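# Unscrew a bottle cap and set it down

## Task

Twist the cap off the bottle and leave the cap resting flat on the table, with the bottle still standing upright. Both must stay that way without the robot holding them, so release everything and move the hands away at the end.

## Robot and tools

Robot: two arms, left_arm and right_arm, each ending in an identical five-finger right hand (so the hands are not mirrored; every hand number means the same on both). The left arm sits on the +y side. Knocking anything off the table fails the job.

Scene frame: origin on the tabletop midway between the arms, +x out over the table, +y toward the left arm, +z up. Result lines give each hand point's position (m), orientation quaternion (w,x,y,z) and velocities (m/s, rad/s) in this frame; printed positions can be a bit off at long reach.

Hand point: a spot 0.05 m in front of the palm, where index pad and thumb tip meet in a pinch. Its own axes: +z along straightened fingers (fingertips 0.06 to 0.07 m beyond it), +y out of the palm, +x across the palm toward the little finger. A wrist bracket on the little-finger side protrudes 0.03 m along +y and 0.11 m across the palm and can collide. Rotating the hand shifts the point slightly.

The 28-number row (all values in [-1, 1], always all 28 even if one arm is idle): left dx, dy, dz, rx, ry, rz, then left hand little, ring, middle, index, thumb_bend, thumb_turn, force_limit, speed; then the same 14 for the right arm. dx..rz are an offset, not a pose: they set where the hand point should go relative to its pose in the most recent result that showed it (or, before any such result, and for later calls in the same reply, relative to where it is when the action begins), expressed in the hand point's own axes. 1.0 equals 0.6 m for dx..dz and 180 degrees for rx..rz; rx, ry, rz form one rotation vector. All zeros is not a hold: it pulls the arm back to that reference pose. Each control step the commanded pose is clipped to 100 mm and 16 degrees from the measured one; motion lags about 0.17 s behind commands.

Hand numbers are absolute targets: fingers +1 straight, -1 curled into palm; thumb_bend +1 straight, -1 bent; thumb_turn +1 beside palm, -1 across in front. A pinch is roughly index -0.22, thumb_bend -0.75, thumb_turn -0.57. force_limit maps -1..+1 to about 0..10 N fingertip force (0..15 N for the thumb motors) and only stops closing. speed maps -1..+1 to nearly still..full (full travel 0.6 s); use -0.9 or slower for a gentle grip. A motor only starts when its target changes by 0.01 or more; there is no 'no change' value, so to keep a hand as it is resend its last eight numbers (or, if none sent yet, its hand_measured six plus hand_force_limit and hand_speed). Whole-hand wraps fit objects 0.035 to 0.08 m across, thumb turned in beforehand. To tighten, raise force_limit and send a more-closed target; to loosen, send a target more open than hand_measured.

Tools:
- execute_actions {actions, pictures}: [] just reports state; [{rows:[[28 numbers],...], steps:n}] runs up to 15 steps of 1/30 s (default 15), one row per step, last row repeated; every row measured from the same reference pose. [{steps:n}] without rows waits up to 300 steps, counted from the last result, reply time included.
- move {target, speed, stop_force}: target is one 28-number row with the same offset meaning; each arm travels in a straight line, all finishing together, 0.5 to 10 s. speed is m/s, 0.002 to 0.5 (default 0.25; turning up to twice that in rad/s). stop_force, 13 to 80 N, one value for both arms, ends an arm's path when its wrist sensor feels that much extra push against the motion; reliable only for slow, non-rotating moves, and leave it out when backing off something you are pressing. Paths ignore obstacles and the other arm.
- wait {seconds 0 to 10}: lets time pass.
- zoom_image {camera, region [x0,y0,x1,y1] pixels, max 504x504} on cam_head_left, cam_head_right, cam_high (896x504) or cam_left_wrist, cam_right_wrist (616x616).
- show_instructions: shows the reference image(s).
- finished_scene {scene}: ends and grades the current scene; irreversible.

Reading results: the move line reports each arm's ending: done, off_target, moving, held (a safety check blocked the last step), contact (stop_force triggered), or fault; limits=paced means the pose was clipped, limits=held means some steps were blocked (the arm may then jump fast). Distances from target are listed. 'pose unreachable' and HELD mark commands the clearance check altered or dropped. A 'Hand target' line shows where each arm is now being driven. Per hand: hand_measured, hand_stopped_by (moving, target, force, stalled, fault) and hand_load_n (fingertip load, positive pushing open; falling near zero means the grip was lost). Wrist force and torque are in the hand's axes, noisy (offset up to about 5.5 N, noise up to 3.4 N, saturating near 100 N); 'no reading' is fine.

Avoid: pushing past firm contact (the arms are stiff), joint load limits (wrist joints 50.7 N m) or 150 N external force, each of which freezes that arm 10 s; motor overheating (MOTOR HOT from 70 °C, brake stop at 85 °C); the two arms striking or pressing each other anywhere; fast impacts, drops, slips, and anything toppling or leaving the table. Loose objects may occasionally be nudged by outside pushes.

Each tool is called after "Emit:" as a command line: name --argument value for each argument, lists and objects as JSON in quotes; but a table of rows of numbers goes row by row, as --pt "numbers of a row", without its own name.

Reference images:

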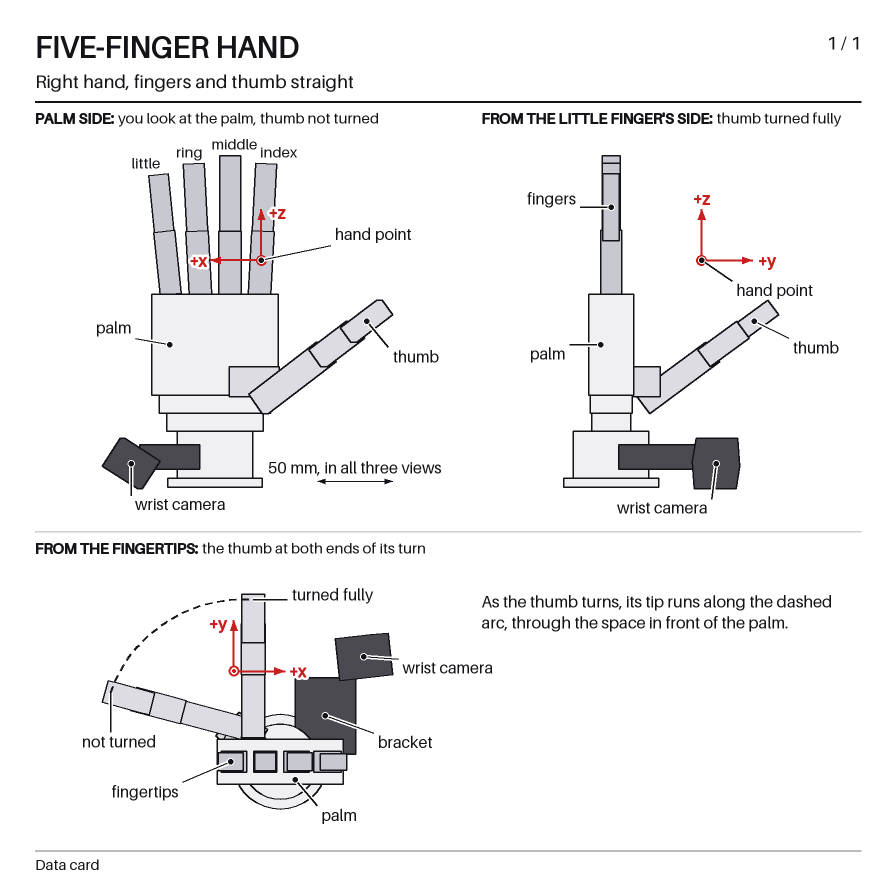

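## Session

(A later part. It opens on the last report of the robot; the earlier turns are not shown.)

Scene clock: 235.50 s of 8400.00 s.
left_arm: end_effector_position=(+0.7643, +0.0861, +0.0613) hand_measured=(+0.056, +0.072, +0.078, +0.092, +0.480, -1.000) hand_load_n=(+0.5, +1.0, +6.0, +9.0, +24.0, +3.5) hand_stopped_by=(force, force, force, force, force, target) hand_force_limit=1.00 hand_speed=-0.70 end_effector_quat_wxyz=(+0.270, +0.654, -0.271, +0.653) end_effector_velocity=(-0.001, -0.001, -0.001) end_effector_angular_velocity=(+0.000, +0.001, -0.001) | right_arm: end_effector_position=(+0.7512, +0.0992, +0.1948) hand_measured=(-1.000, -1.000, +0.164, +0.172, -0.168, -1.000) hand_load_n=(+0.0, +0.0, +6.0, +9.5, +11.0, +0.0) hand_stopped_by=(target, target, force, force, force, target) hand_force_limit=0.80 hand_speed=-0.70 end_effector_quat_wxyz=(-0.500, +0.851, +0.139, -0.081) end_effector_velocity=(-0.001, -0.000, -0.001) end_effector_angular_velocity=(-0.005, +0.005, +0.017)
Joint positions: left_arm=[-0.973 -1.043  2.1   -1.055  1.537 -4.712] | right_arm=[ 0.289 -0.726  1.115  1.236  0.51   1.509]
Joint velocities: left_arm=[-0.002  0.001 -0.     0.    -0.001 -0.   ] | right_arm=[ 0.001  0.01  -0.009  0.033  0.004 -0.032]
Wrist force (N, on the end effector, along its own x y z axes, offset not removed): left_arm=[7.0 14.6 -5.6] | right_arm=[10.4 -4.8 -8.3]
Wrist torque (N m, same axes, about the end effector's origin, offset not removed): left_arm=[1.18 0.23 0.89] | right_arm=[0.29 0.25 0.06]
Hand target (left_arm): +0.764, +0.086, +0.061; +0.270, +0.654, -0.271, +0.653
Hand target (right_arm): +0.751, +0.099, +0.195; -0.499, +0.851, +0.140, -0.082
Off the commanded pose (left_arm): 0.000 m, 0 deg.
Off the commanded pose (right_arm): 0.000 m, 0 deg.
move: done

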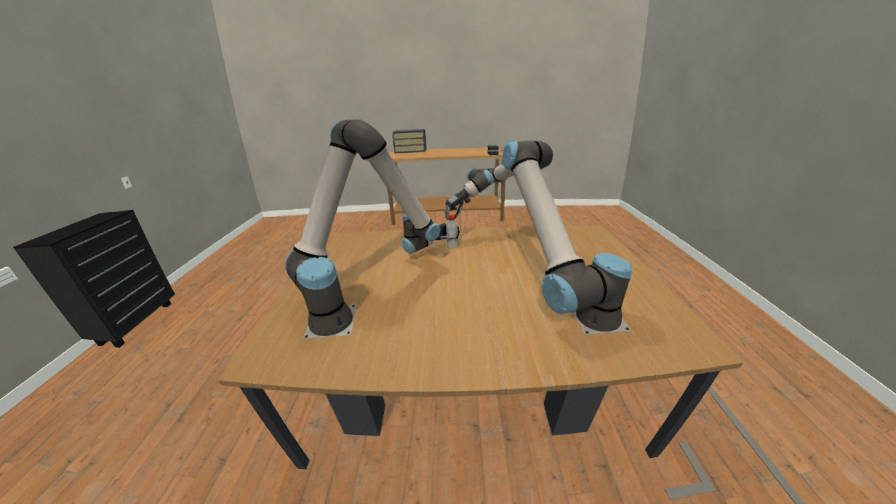

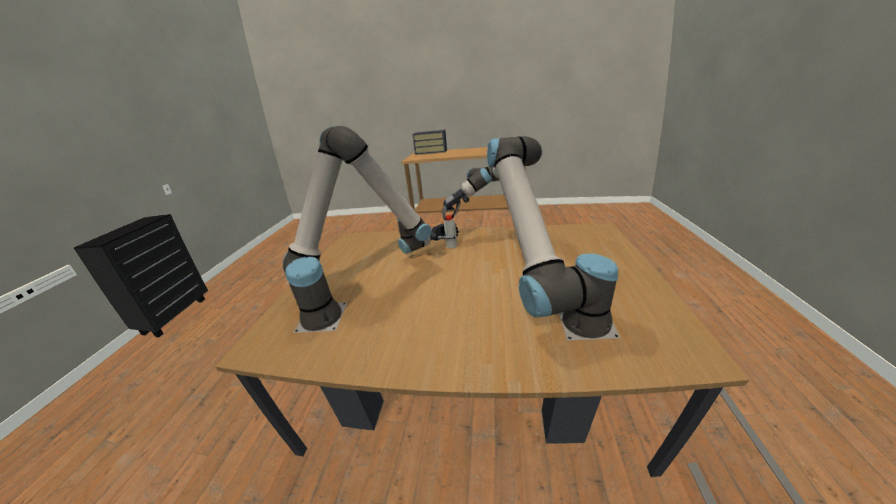

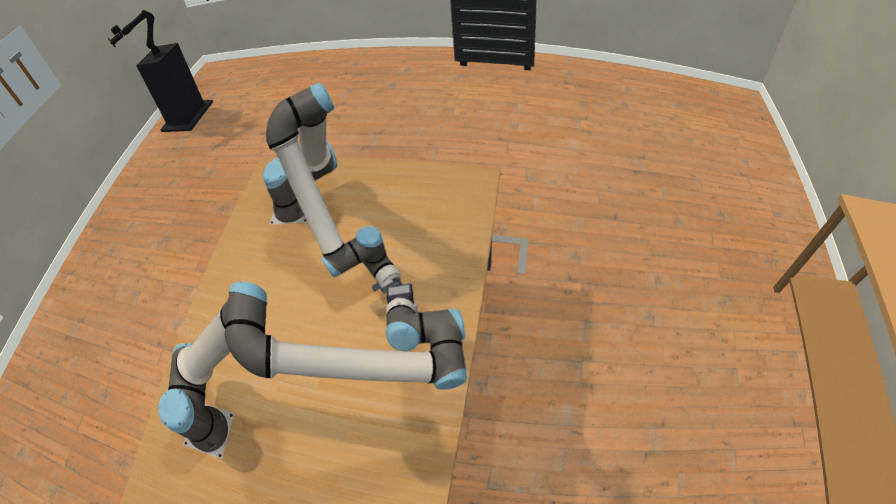

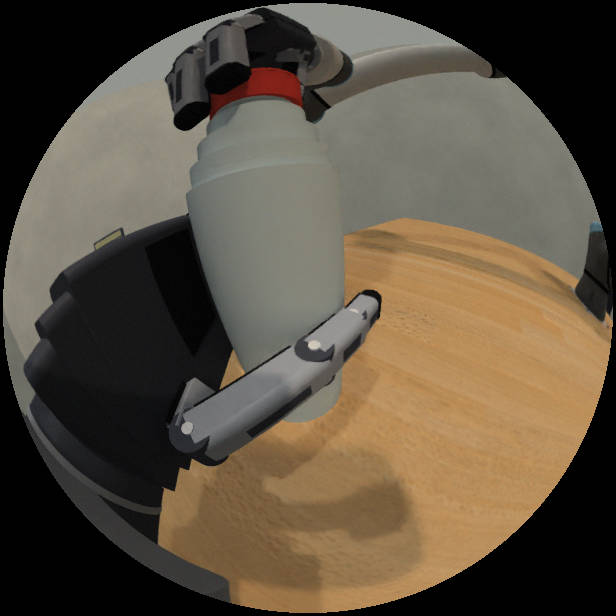

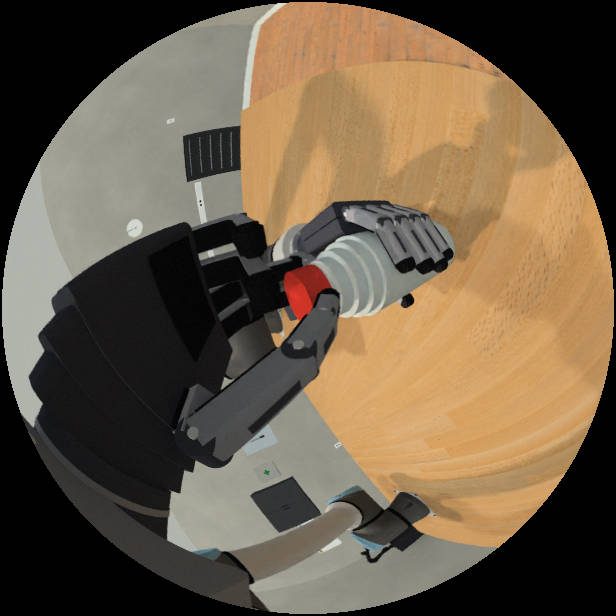

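Emit:
move --target '[0,0,0,0,0,0,-1,-1,-1,-1,-1,-1,1,-0.7,0.0063,-0.0119,0.0212,0,0.533,0.2994,-1,-1,0.55,0.55,0.05,-1,1,1]' --speed 0.4

Emit:
move --target '[0,0,0,0,0,0,-1,-1,-1,-1,-1,-1,1,-0.7,0,0,0,0,0,0,-1,-1,-0.5,-0.5,-1,-1,0.8,-0.7]'

Emit:
move --target '[0,0,0,0,0,0,-1,-1,-1,-1,-1,-1,1,-0.7,0.0132,0.0016,-0.0052,0,-0.2664,-0.1497,-1,-1,-0.5,-0.5,-1,-1,0.8,-0.7]' --speed 0.3

Emit:
move --target '[0,0,0,0,0,0,-1,-1,-1,-1,-1,-1,1,-0.7,0.0169,0.0014,-0.0048,0,-0.2664,-0.1497,-1,-1,-0.5,-0.5,-1,-1,0.8,-0.7]' --speed 0.3

Emit:
zoom_image --camera "cam_left_wrist" --region '[160, 10, 380, 190]'

Scene clock: 253.10 s of 8400.00 s.
left_arm: end_effector_position=(+0.7643, +0.0861, +0.0613) hand_measured=(+0.056, +0.072, +0.078, +0.092, +0.480, -1.000) hand_load_n=(+2.0, +3.0, +8.0, +10.5, +21.0, +2.0) hand_stopped_by=(force, force, force, force, force, target) hand_force_limit=1.00 hand_speed=-0.70 end_effector_quat_wxyz=(+0.270, +0.654, -0.271, +0.653) end_effector_velocity=(+0.001, +0.001, +0.000) end_effector_angular_velocity=(+0.000, -0.001, +0.002) | right_arm: end_effector_position=(+0.7501, +0.1143, +0.1945) hand_measured=(-1.000, -1.000, +0.550, +0.550, +0.050, -1.000) hand_load_n=(+0.0, +0.0, +0.0, +0.0, +0.0, +0.0) hand_stopped_by=(target, target, target, target, target, target) hand_force_limit=1.00 hand_speed=1.00 end_effector_quat_wxyz=(-0.354, +0.602, -0.618, +0.360) end_effector_velocity=(+0.000, +0.000, -0.000) end_effector_angular_velocity=(-0.001, +0.003, -0.014)
Joint positions: left_arm=[-0.973 -1.043  2.1   -1.055  1.537 -4.712] | right_arm=[ 0.651 -1.071  1.512  0.184  2.149  3.52 ]
Joint velocities: left_arm=[ 0.001 -0.    -0.     0.    -0.     0.001] | right_arm=[ 0.003  0.006 -0.009  0.013  0.013  0.013]
Wrist force (N, on the end effector, along its own x y z axes, offset not removed): left_arm=[2.4 1.3 0.7] | right_arm=[-2.4 0.1 -3.5]
Wrist torque (N m, same axes, about the end effector's origin, offset not removed): left_arm=[0.47 -0.12 0.44] | right_arm=[0.01 0.66 -0.20]
Hand target (left_arm): +0.764, +0.086, +0.061; +0.270, +0.654, -0.271, +0.653
Hand target (right_arm): +0.750, +0.114, +0.195; -0.354, +0.602, -0.619, +0.361
Off the commanded pose (left_arm): 0.000 m, 0 deg.
Off the commanded pose (right_arm): 0.000 m, 0 deg.
After step 90, 11.50 s passed at rest.
move: done

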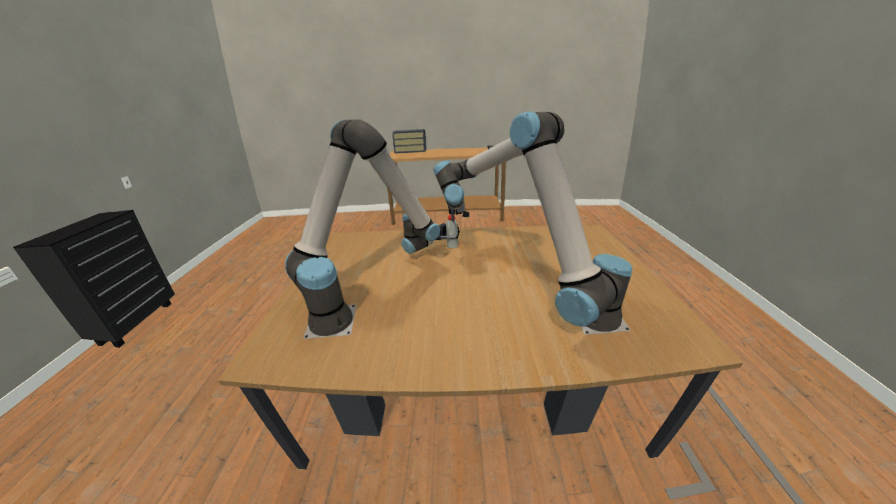

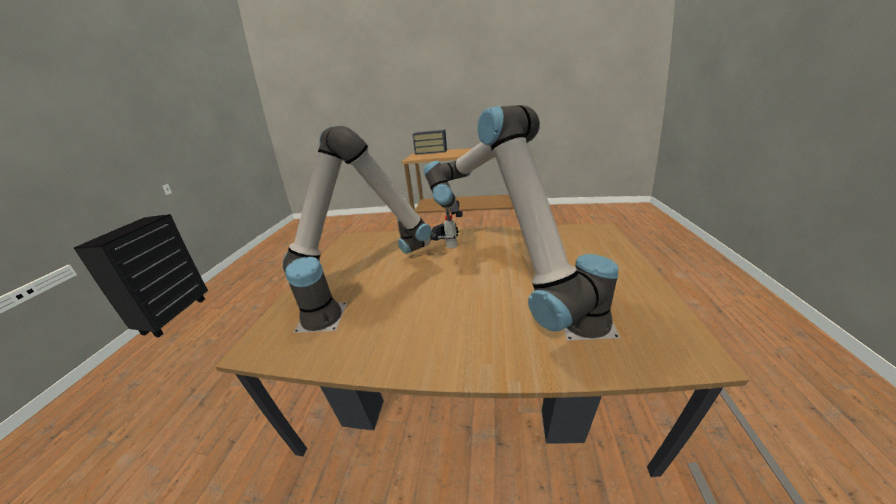

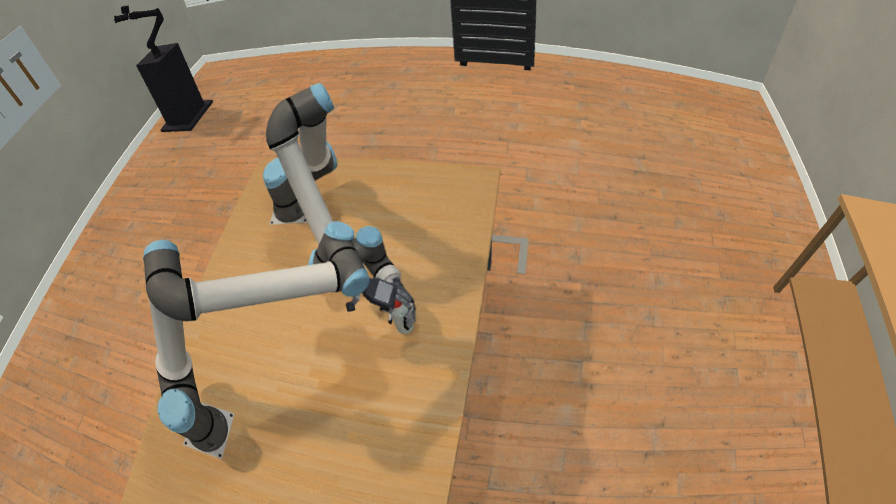

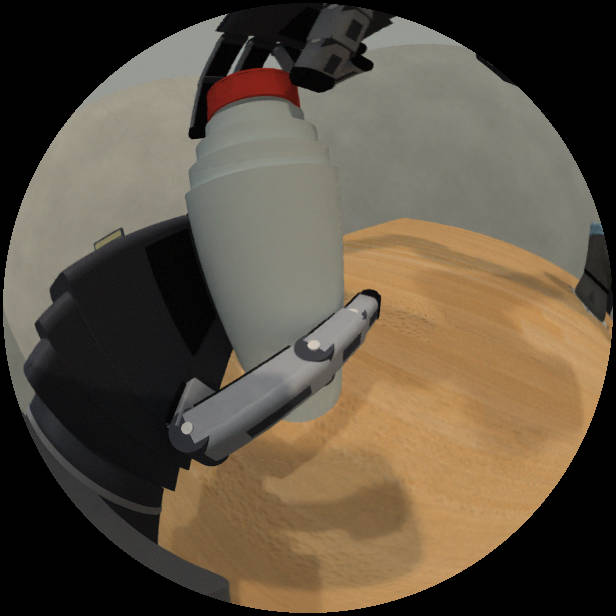

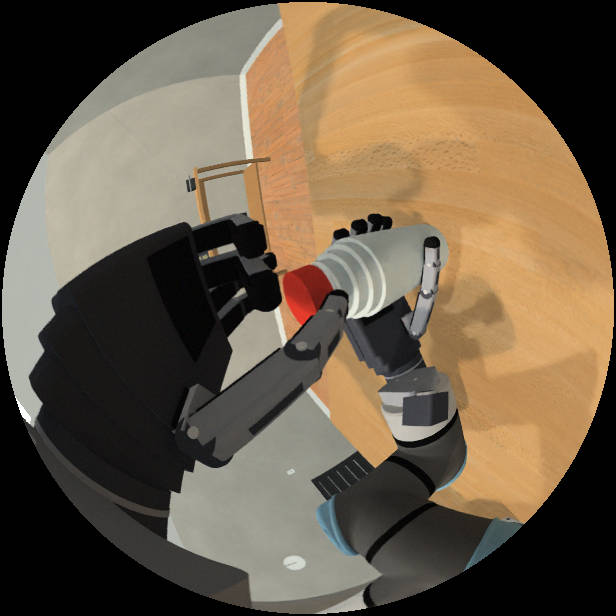

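Scene clock: 254.20 s of 8400.00 s.
left_arm: end_effector_position=(+0.7643, +0.0861, +0.0613) hand_measured=(+0.056, +0.072, +0.078, +0.092, +0.480, -1.000) hand_load_n=(+2.0, +2.5, +7.5, +10.0, +21.5, +2.5) hand_stopped_by=(force, force, force, force, force, target) hand_force_limit=1.00 hand_speed=-0.70 end_effector_quat_wxyz=(+0.270, +0.654, -0.271, +0.653) end_effector_velocity=(+0.001, +0.001, -0.000) end_effector_angular_velocity=(-0.001, +0.001, +0.002) | right_arm: end_effector_position=(+0.7501, +0.1143, +0.1945) hand_measured=(-1.000, -1.000, +0.158, +0.172, -0.180, -1.000) hand_load_n=(+0.0, +0.0, +10.5, +8.5, +13.5, +1.0) hand_stopped_by=(target, target, force, force, force, target) hand_force_limit=0.80 hand_speed=-0.70 end_effector_quat_wxyz=(-0.354, +0.602, -0.618, +0.360) end_effector_velocity=(+0.000, +0.000, -0.000) end_effector_angular_velocity=(+0.001, +0.000, +0.001)
Joint positions: left_arm=[-0.973 -1.043  2.1   -1.055  1.537 -4.712] | right_arm=[ 0.651 -1.071  1.512  0.184  2.149  3.52 ]
Joint velocities: left_arm=[ 0.002  0.     0.    -0.     0.    -0.001] | right_arm=[-0.     0.     0.    -0.    -0.001  0.   ]
Wrist force (N, on the end effector, along its own x y z axes, offset not removed): left_arm=[3.3 4.7 -0.7] | right_arm=[-4.2 -0.3 0.4]
Wrist torque (N m, same axes, about the end effector's origin, offset not removed): left_arm=[0.79 -0.13 0.69] | right_arm=[-0.02 0.56 -0.22]
Hand target (left_arm): +0.764, +0.086, +0.061; +0.270, +0.654, -0.271, +0.653
Hand target (right_arm): +0.750, +0.114, +0.195; -0.354, +0.602, -0.618, +0.360
Off the commanded pose (left_arm): 0.000 m, 0 deg.
Off the commanded pose (right_arm): 0.000 m, 0 deg.
move: done

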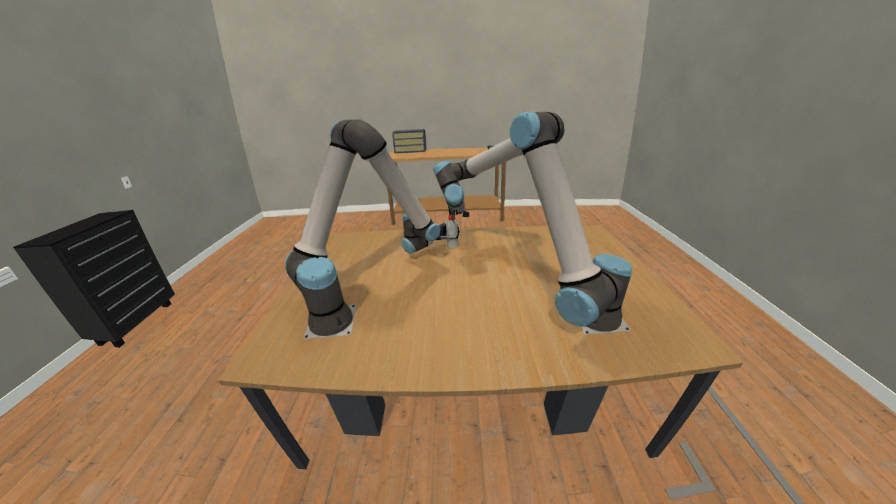

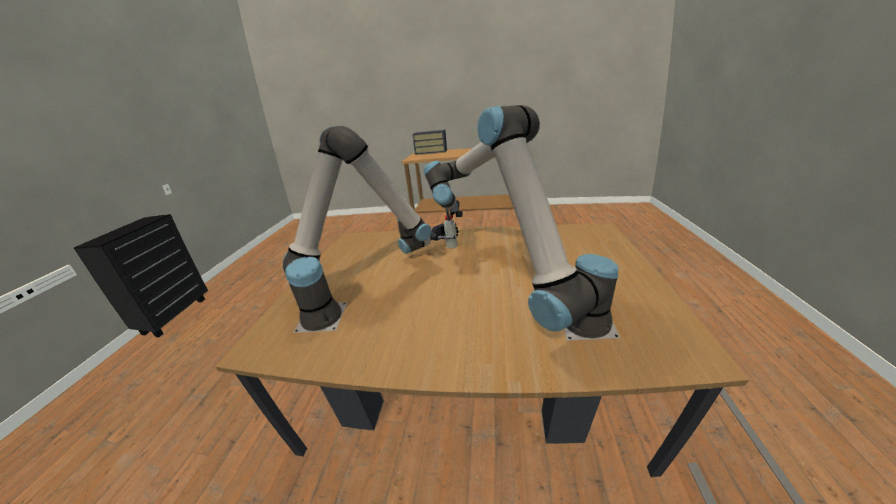

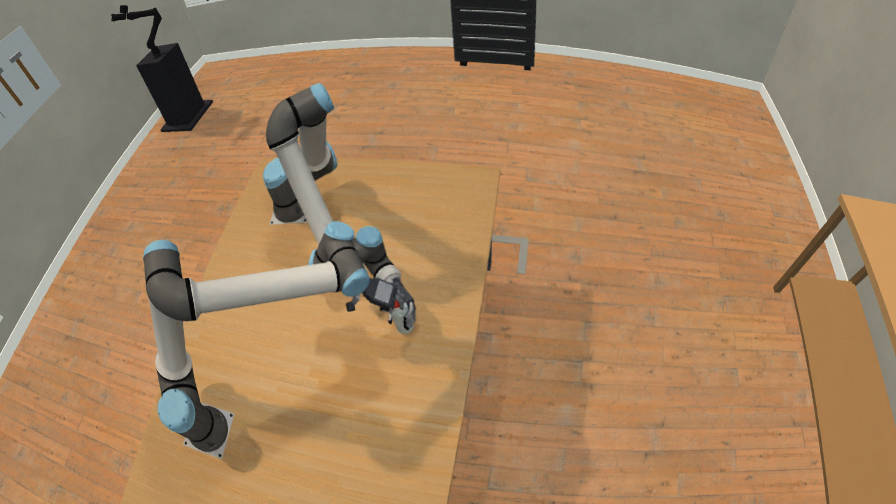

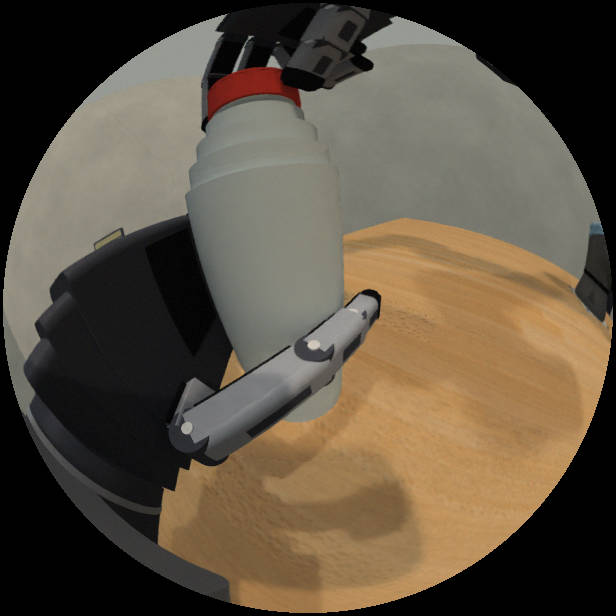

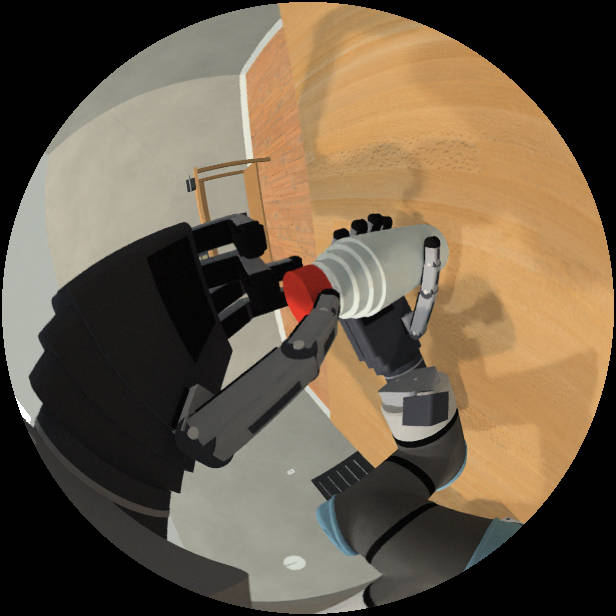

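Scene clock: 256.40 s of 8400.00 s.
left_arm: end_effector_position=(+0.7643, +0.0861, +0.0613) hand_measured=(+0.056, +0.072, +0.078, +0.092, +0.480, -1.000) hand_load_n=(+2.5, +3.0, +7.0, +9.5, +20.5, +2.5) hand_stopped_by=(force, force, force, force, force, target) hand_force_limit=1.00 hand_speed=-0.70 end_effector_quat_wxyz=(+0.270, +0.654, -0.271, +0.653) end_effector_velocity=(+0.000, +0.000, -0.000) end_effector_angular_velocity=(+0.001, -0.000, +0.001) | right_arm: end_effector_position=(+0.7465, +0.1064, +0.1954) hand_measured=(-1.000, -1.000, +0.158, +0.172, -0.178, -1.000) hand_load_n=(+0.0, +0.0, +10.5, +7.5, +14.0, +0.0) hand_stopped_by=(target, target, force, force, force, target) hand_force_limit=0.80 hand_speed=-0.70 end_effector_quat_wxyz=(-0.481, +0.819, -0.270, +0.158) end_effector_velocity=(-0.000, +0.000, -0.001) end_effector_angular_velocity=(-0.002, +0.003, +0.018)
Joint positions: left_arm=[-0.973 -1.043  2.1   -1.055  1.537 -4.712] | right_arm=[ 0.381 -1.136  1.605  0.111  1.097  2.853]
Joint velocities: left_arm=[-0.     0.001 -0.     0.001 -0.001  0.001] | right_arm=[-0.003  0.006 -0.006  0.01  -0.018 -0.013]
Wrist force (N, on the end effector, along its own x y z axes, offset not removed): left_arm=[4.7 2.0 -3.3] | right_arm=[1.9 -2.0 -3.3]
Wrist torque (N m, same axes, about the end effector's origin, offset not removed): left_arm=[0.84 -0.01 0.42] | right_arm=[-0.13 0.39 -0.19]
Hand target (left_arm): +0.764, +0.086, +0.061; +0.270, +0.654, -0.271, +0.653
Hand target (right_arm): +0.747, +0.106, +0.195; -0.481, +0.819, -0.269, +0.157
Off the commanded pose (left_arm): 0.000 m, 0 deg.
Off the commanded pose (right_arm): 0.000 m, 0 deg.
move: done

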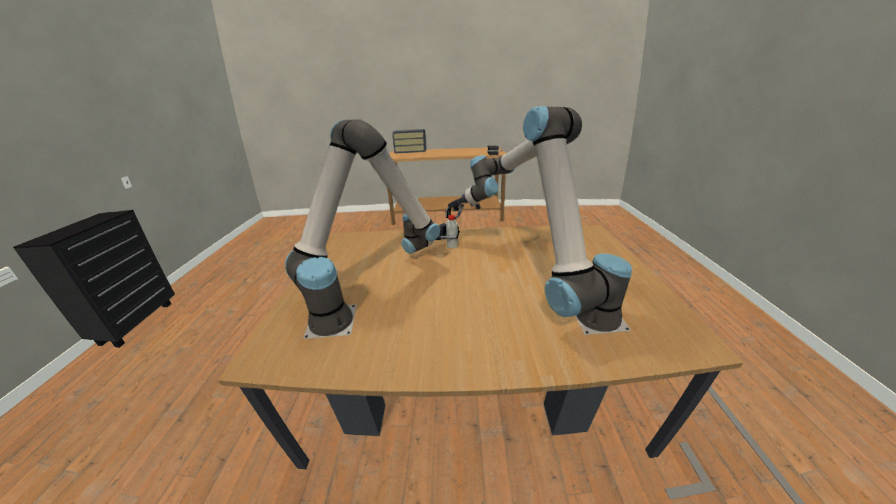

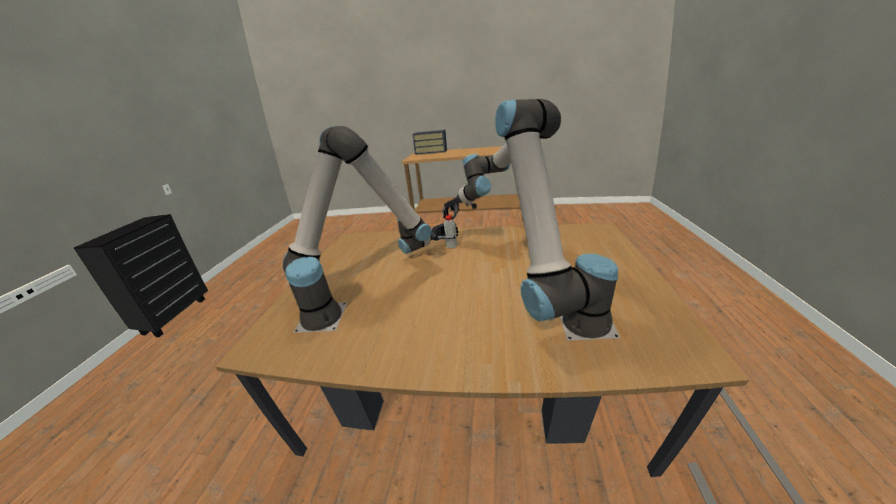

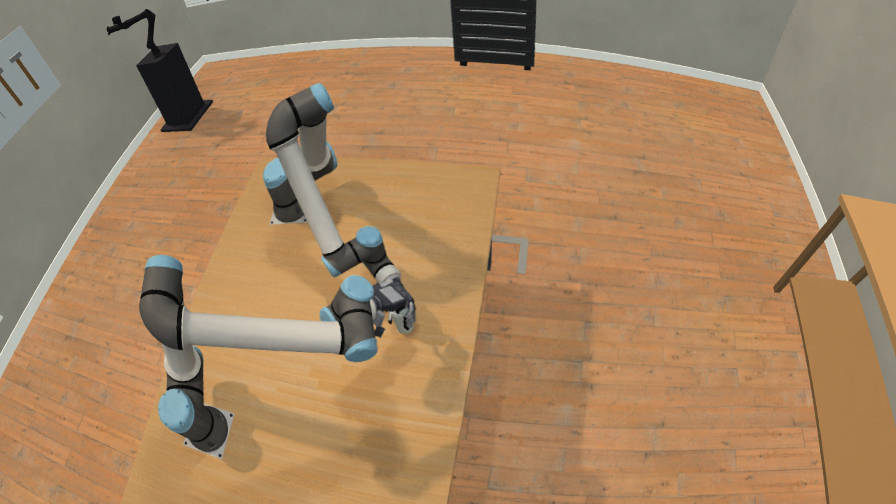

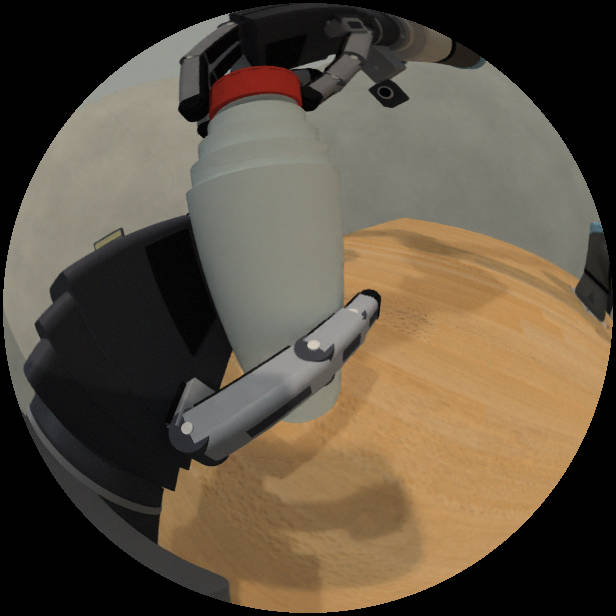

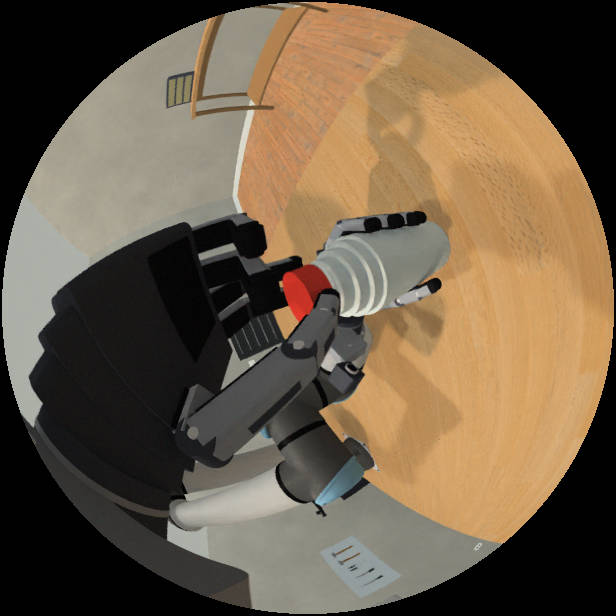

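Scene clock: 258.73 s of 8400.00 s.
left_arm: end_effector_position=(+0.7643, +0.0861, +0.0613) hand_measured=(+0.056, +0.072, +0.078, +0.092, +0.480, -1.000) hand_load_n=(+4.5, +4.0, +7.0, +8.0, +20.0, +2.0) hand_stopped_by=(force, force, force, force, force, target) hand_force_limit=1.00 hand_speed=-0.70 end_effector_quat_wxyz=(+0.270, +0.654, -0.271, +0.653) end_effector_velocity=(-0.001, -0.001, +0.000) end_effector_angular_velocity=(-0.000, -0.000, -0.002) | right_arm: end_effector_position=(+0.7532, +0.0980, +0.1963) hand_measured=(-1.000, -1.000, +0.158, +0.172, -0.178, -1.000) hand_load_n=(+0.0, +0.0, +8.5, +11.5, +12.0, +1.5) hand_stopped_by=(target, target, force, force, force, target) hand_force_limit=0.80 hand_speed=-0.70 end_effector_quat_wxyz=(-0.500, +0.851, +0.138, -0.080) end_effector_velocity=(-0.000, -0.000, +0.000) end_effector_angular_velocity=(-0.003, +0.003, +0.017)
Joint positions: left_arm=[-0.973 -1.043  2.1   -1.055  1.537 -4.712] | right_arm=[ 0.287 -0.727  1.113  1.236  0.51   1.511]
Joint velocities: left_arm=[-0.001 -0.001  0.     0.     0.001  0.   ] | right_arm=[ 0.001  0.008 -0.01   0.033  0.003 -0.033]
Wrist force (N, on the end effector, along its own x y z axes, offset not removed): left_arm=[0.8 5.3 3.9] | right_arm=[1.2 -2.8 2.4]
Wrist torque (N m, same axes, about the end effector's origin, offset not removed): left_arm=[0.70 -0.46 0.59] | right_arm=[0.08 -0.03 0.00]
Hand target (left_arm): +0.764, +0.086, +0.061; +0.270, +0.654, -0.271, +0.653
Hand target (right_arm): +0.753, +0.098, +0.196; -0.500, +0.851, +0.139, -0.081
Off the commanded pose (left_arm): 0.000 m, 0 deg.
Off the commanded pose (right_arm): 0.000 m, 0 deg.
move: done

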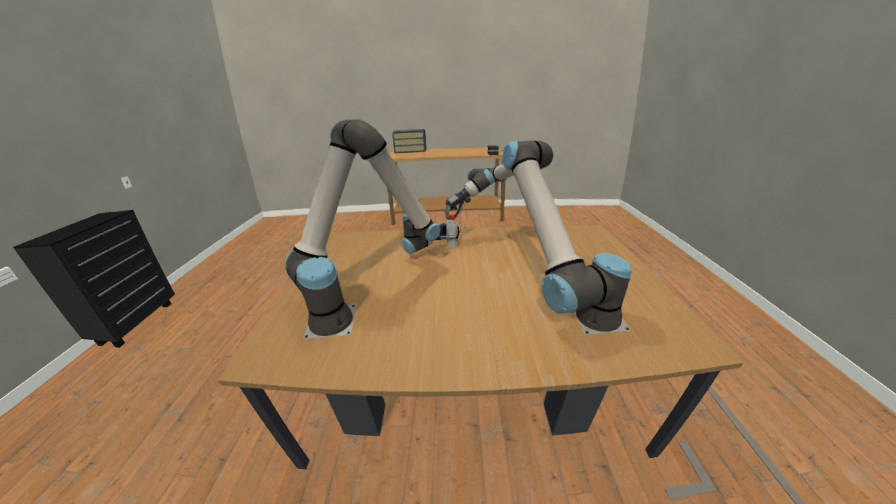

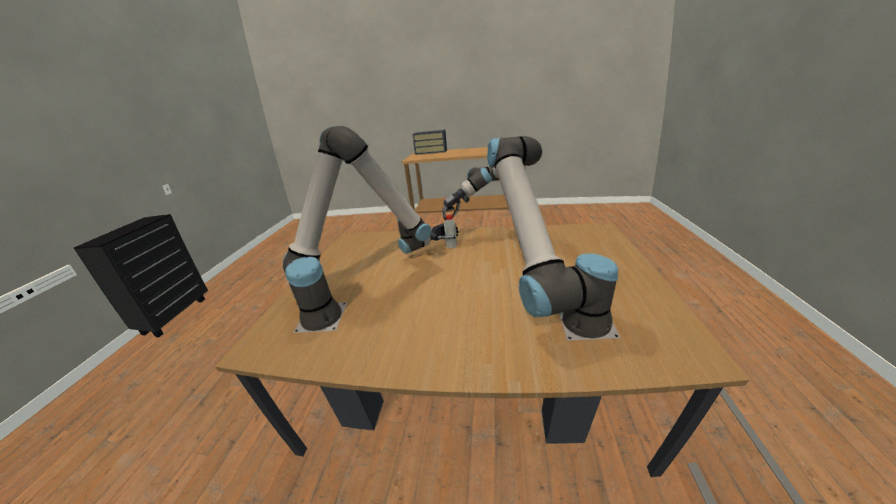

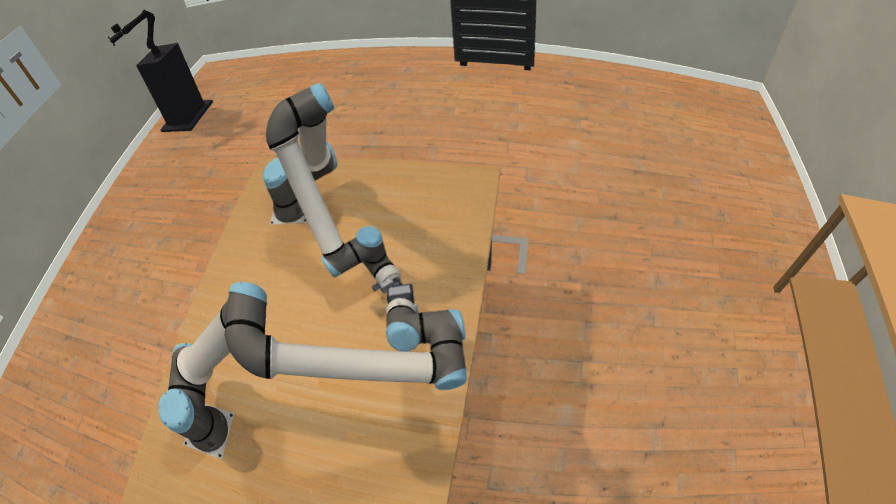

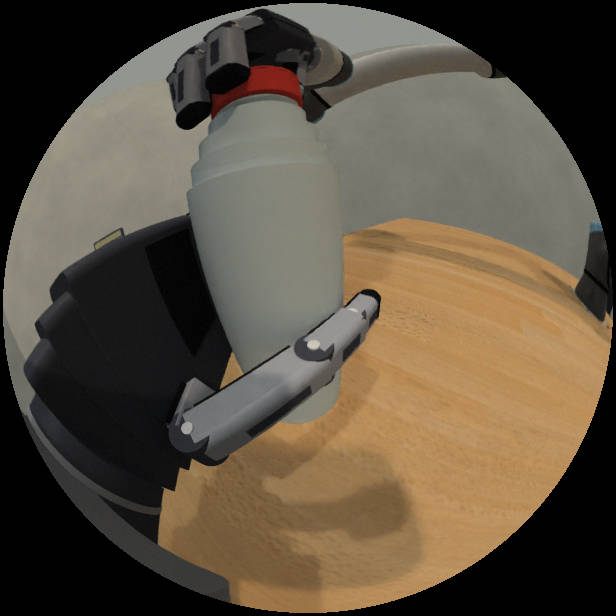

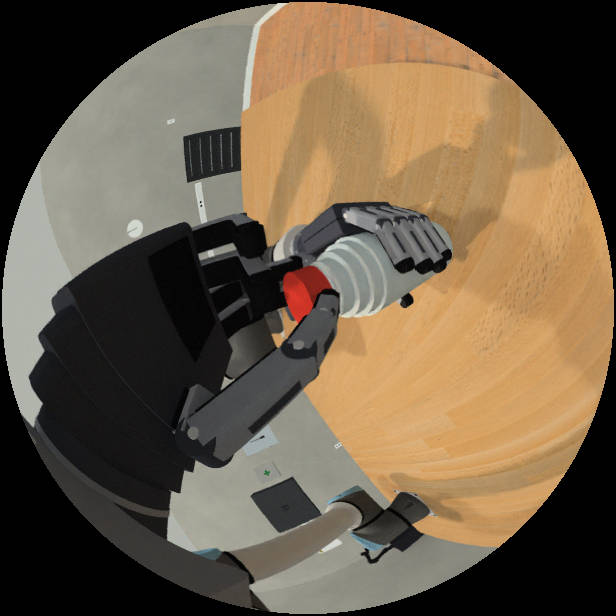

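Region (160, 10, 380, 190) of cam_left_wrist's 616x616 image, scaled by 2.291, with more detail than that image has; it fills the top 412 rows of this view, and the rest is white.

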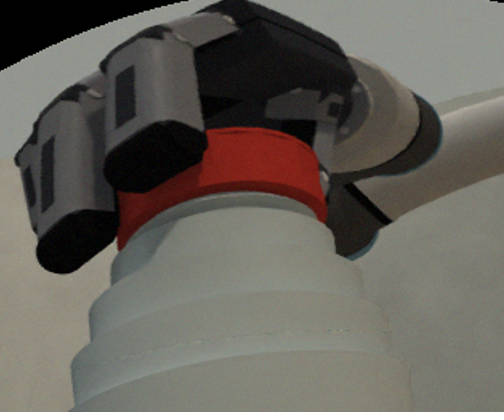

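440° so far. Small 2 mm lift test.

Emit:
move --target '[0,0,0,0,0,0,-1,-1,-1,-1,-1,-1,1,-0.7,0,-0.0029,-0.0016,0,0,0,-1,-1,-0.5,-0.5,-1,-1,0.8,-0.7]' --speed 0.01

Emit:
zoom_image --camera "cam_left_wrist" --region '[160, 10, 380, 190]'

Scene clock: 264.87 s of 8400.00 s.
left_arm: end_effector_position=(+0.7643, +0.0861, +0.0613) hand_measured=(+0.056, +0.072, +0.078, +0.092, +0.480, -1.000) hand_load_n=(+4.5, +4.0, +7.0, +8.0, +20.0, +2.0) hand_stopped_by=(force, force, force, force, force, target) hand_force_limit=1.00 hand_speed=-0.70 end_effector_quat_wxyz=(+0.270, +0.654, -0.271, +0.653) end_effector_velocity=(-0.000, -0.000, +0.000) end_effector_angular_velocity=(+0.000, -0.001, -0.000) | right_arm: end_effector_position=(+0.7531, +0.0981, +0.1981) hand_measured=(-1.000, -1.000, +0.158, +0.172, -0.178, -1.000) hand_load_n=(+0.0, +0.0, +8.5, +10.5, +12.5, +1.0) hand_stopped_by=(target, target, force, force, force, target) hand_force_limit=0.80 hand_speed=-0.70 end_effector_quat_wxyz=(-0.500, +0.851, +0.138, -0.080) end_effector_velocity=(+0.000, +0.000, +0.001) end_effector_angular_velocity=(+0.001, -0.001, -0.000)
Joint positions: left_arm=[-0.973 -1.043  2.1   -1.055  1.537 -4.712] | right_arm=[ 0.287 -0.728  1.111  1.238  0.51   1.511]
Joint velocities: left_arm=[-0.    -0.001  0.    -0.    -0.     0.001] | right_arm=[ 0.    -0.001 -0.    -0.001 -0.001  0.001]
Wrist force (N, on the end effector, along its own x y z axes, offset not removed): left_arm=[3.5 2.7 3.6] | right_arm=[-0.2 2.1 1.0]
Wrist torque (N m, same axes, about the end effector's origin, offset not removed): left_arm=[0.54 -0.72 0.55] | right_arm=[0.36 -0.01 0.11]
Hand target (left_arm): +0.764, +0.086, +0.061; +0.270, +0.654, -0.271, +0.653
Hand target (right_arm): +0.753, +0.098, +0.198; -0.500, +0.851, +0.138, -0.080
Off the commanded pose (left_arm): 0.000 m, 0 deg.
Off the commanded pose (right_arm): 0.000 m, 0 deg.
After step 90, 2.43 s passed at rest.
move: done

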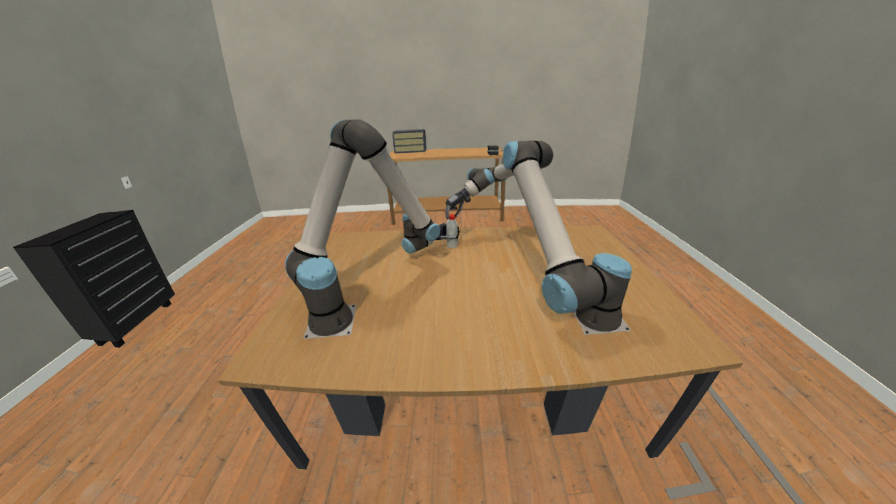

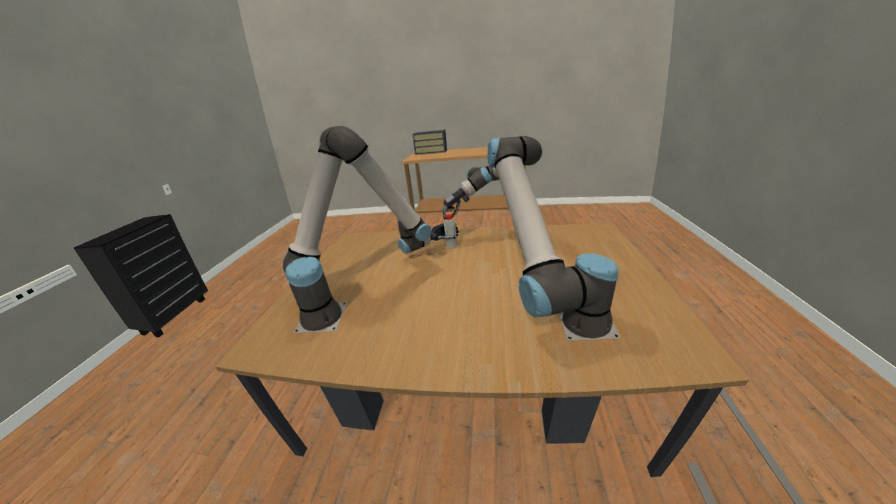

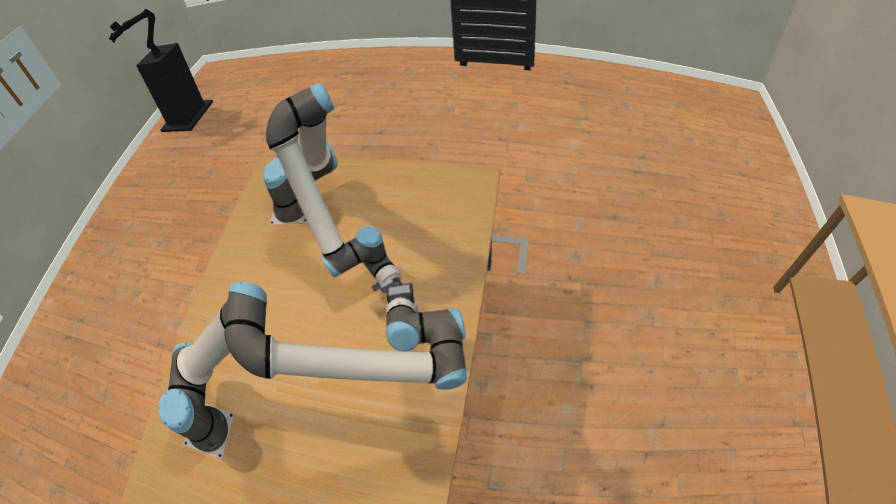

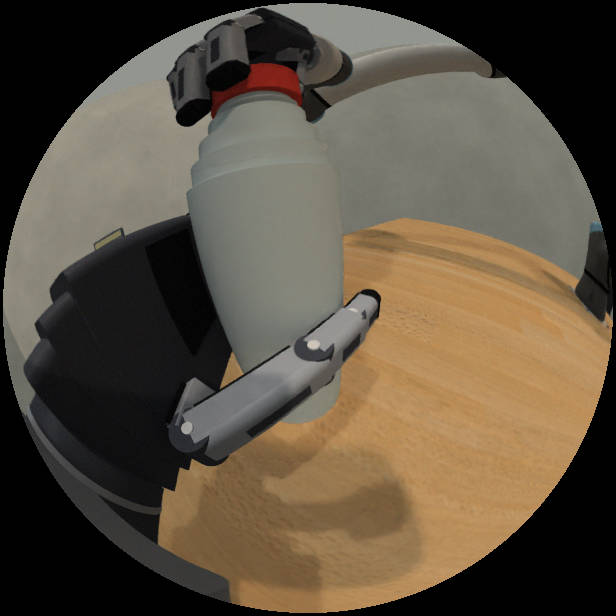

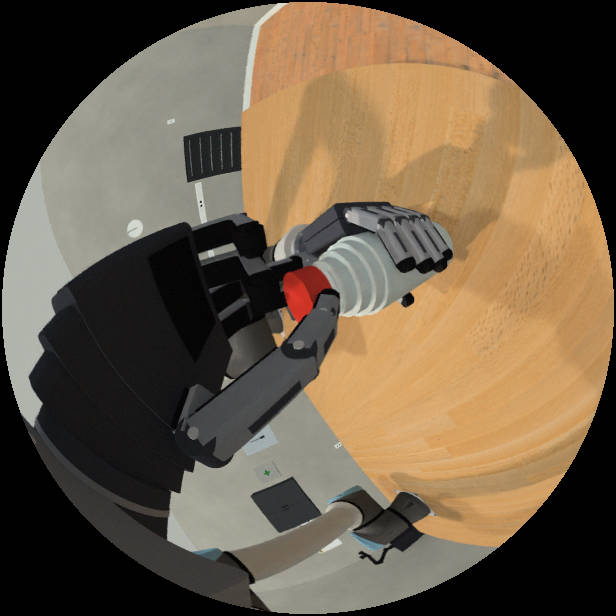

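Region (160, 10, 380, 190) of cam_left_wrist's 616x616 image, scaled by 2.291, with more detail than that image has; it fills the top 412 rows of this view, and the rest is white.

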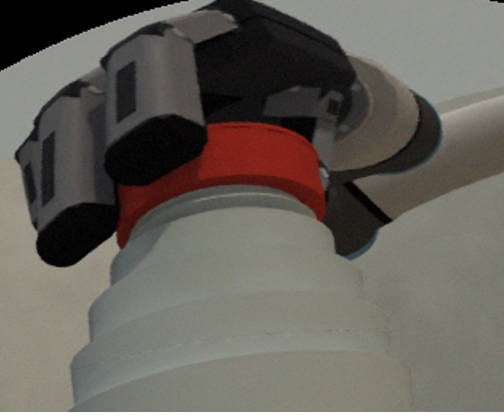

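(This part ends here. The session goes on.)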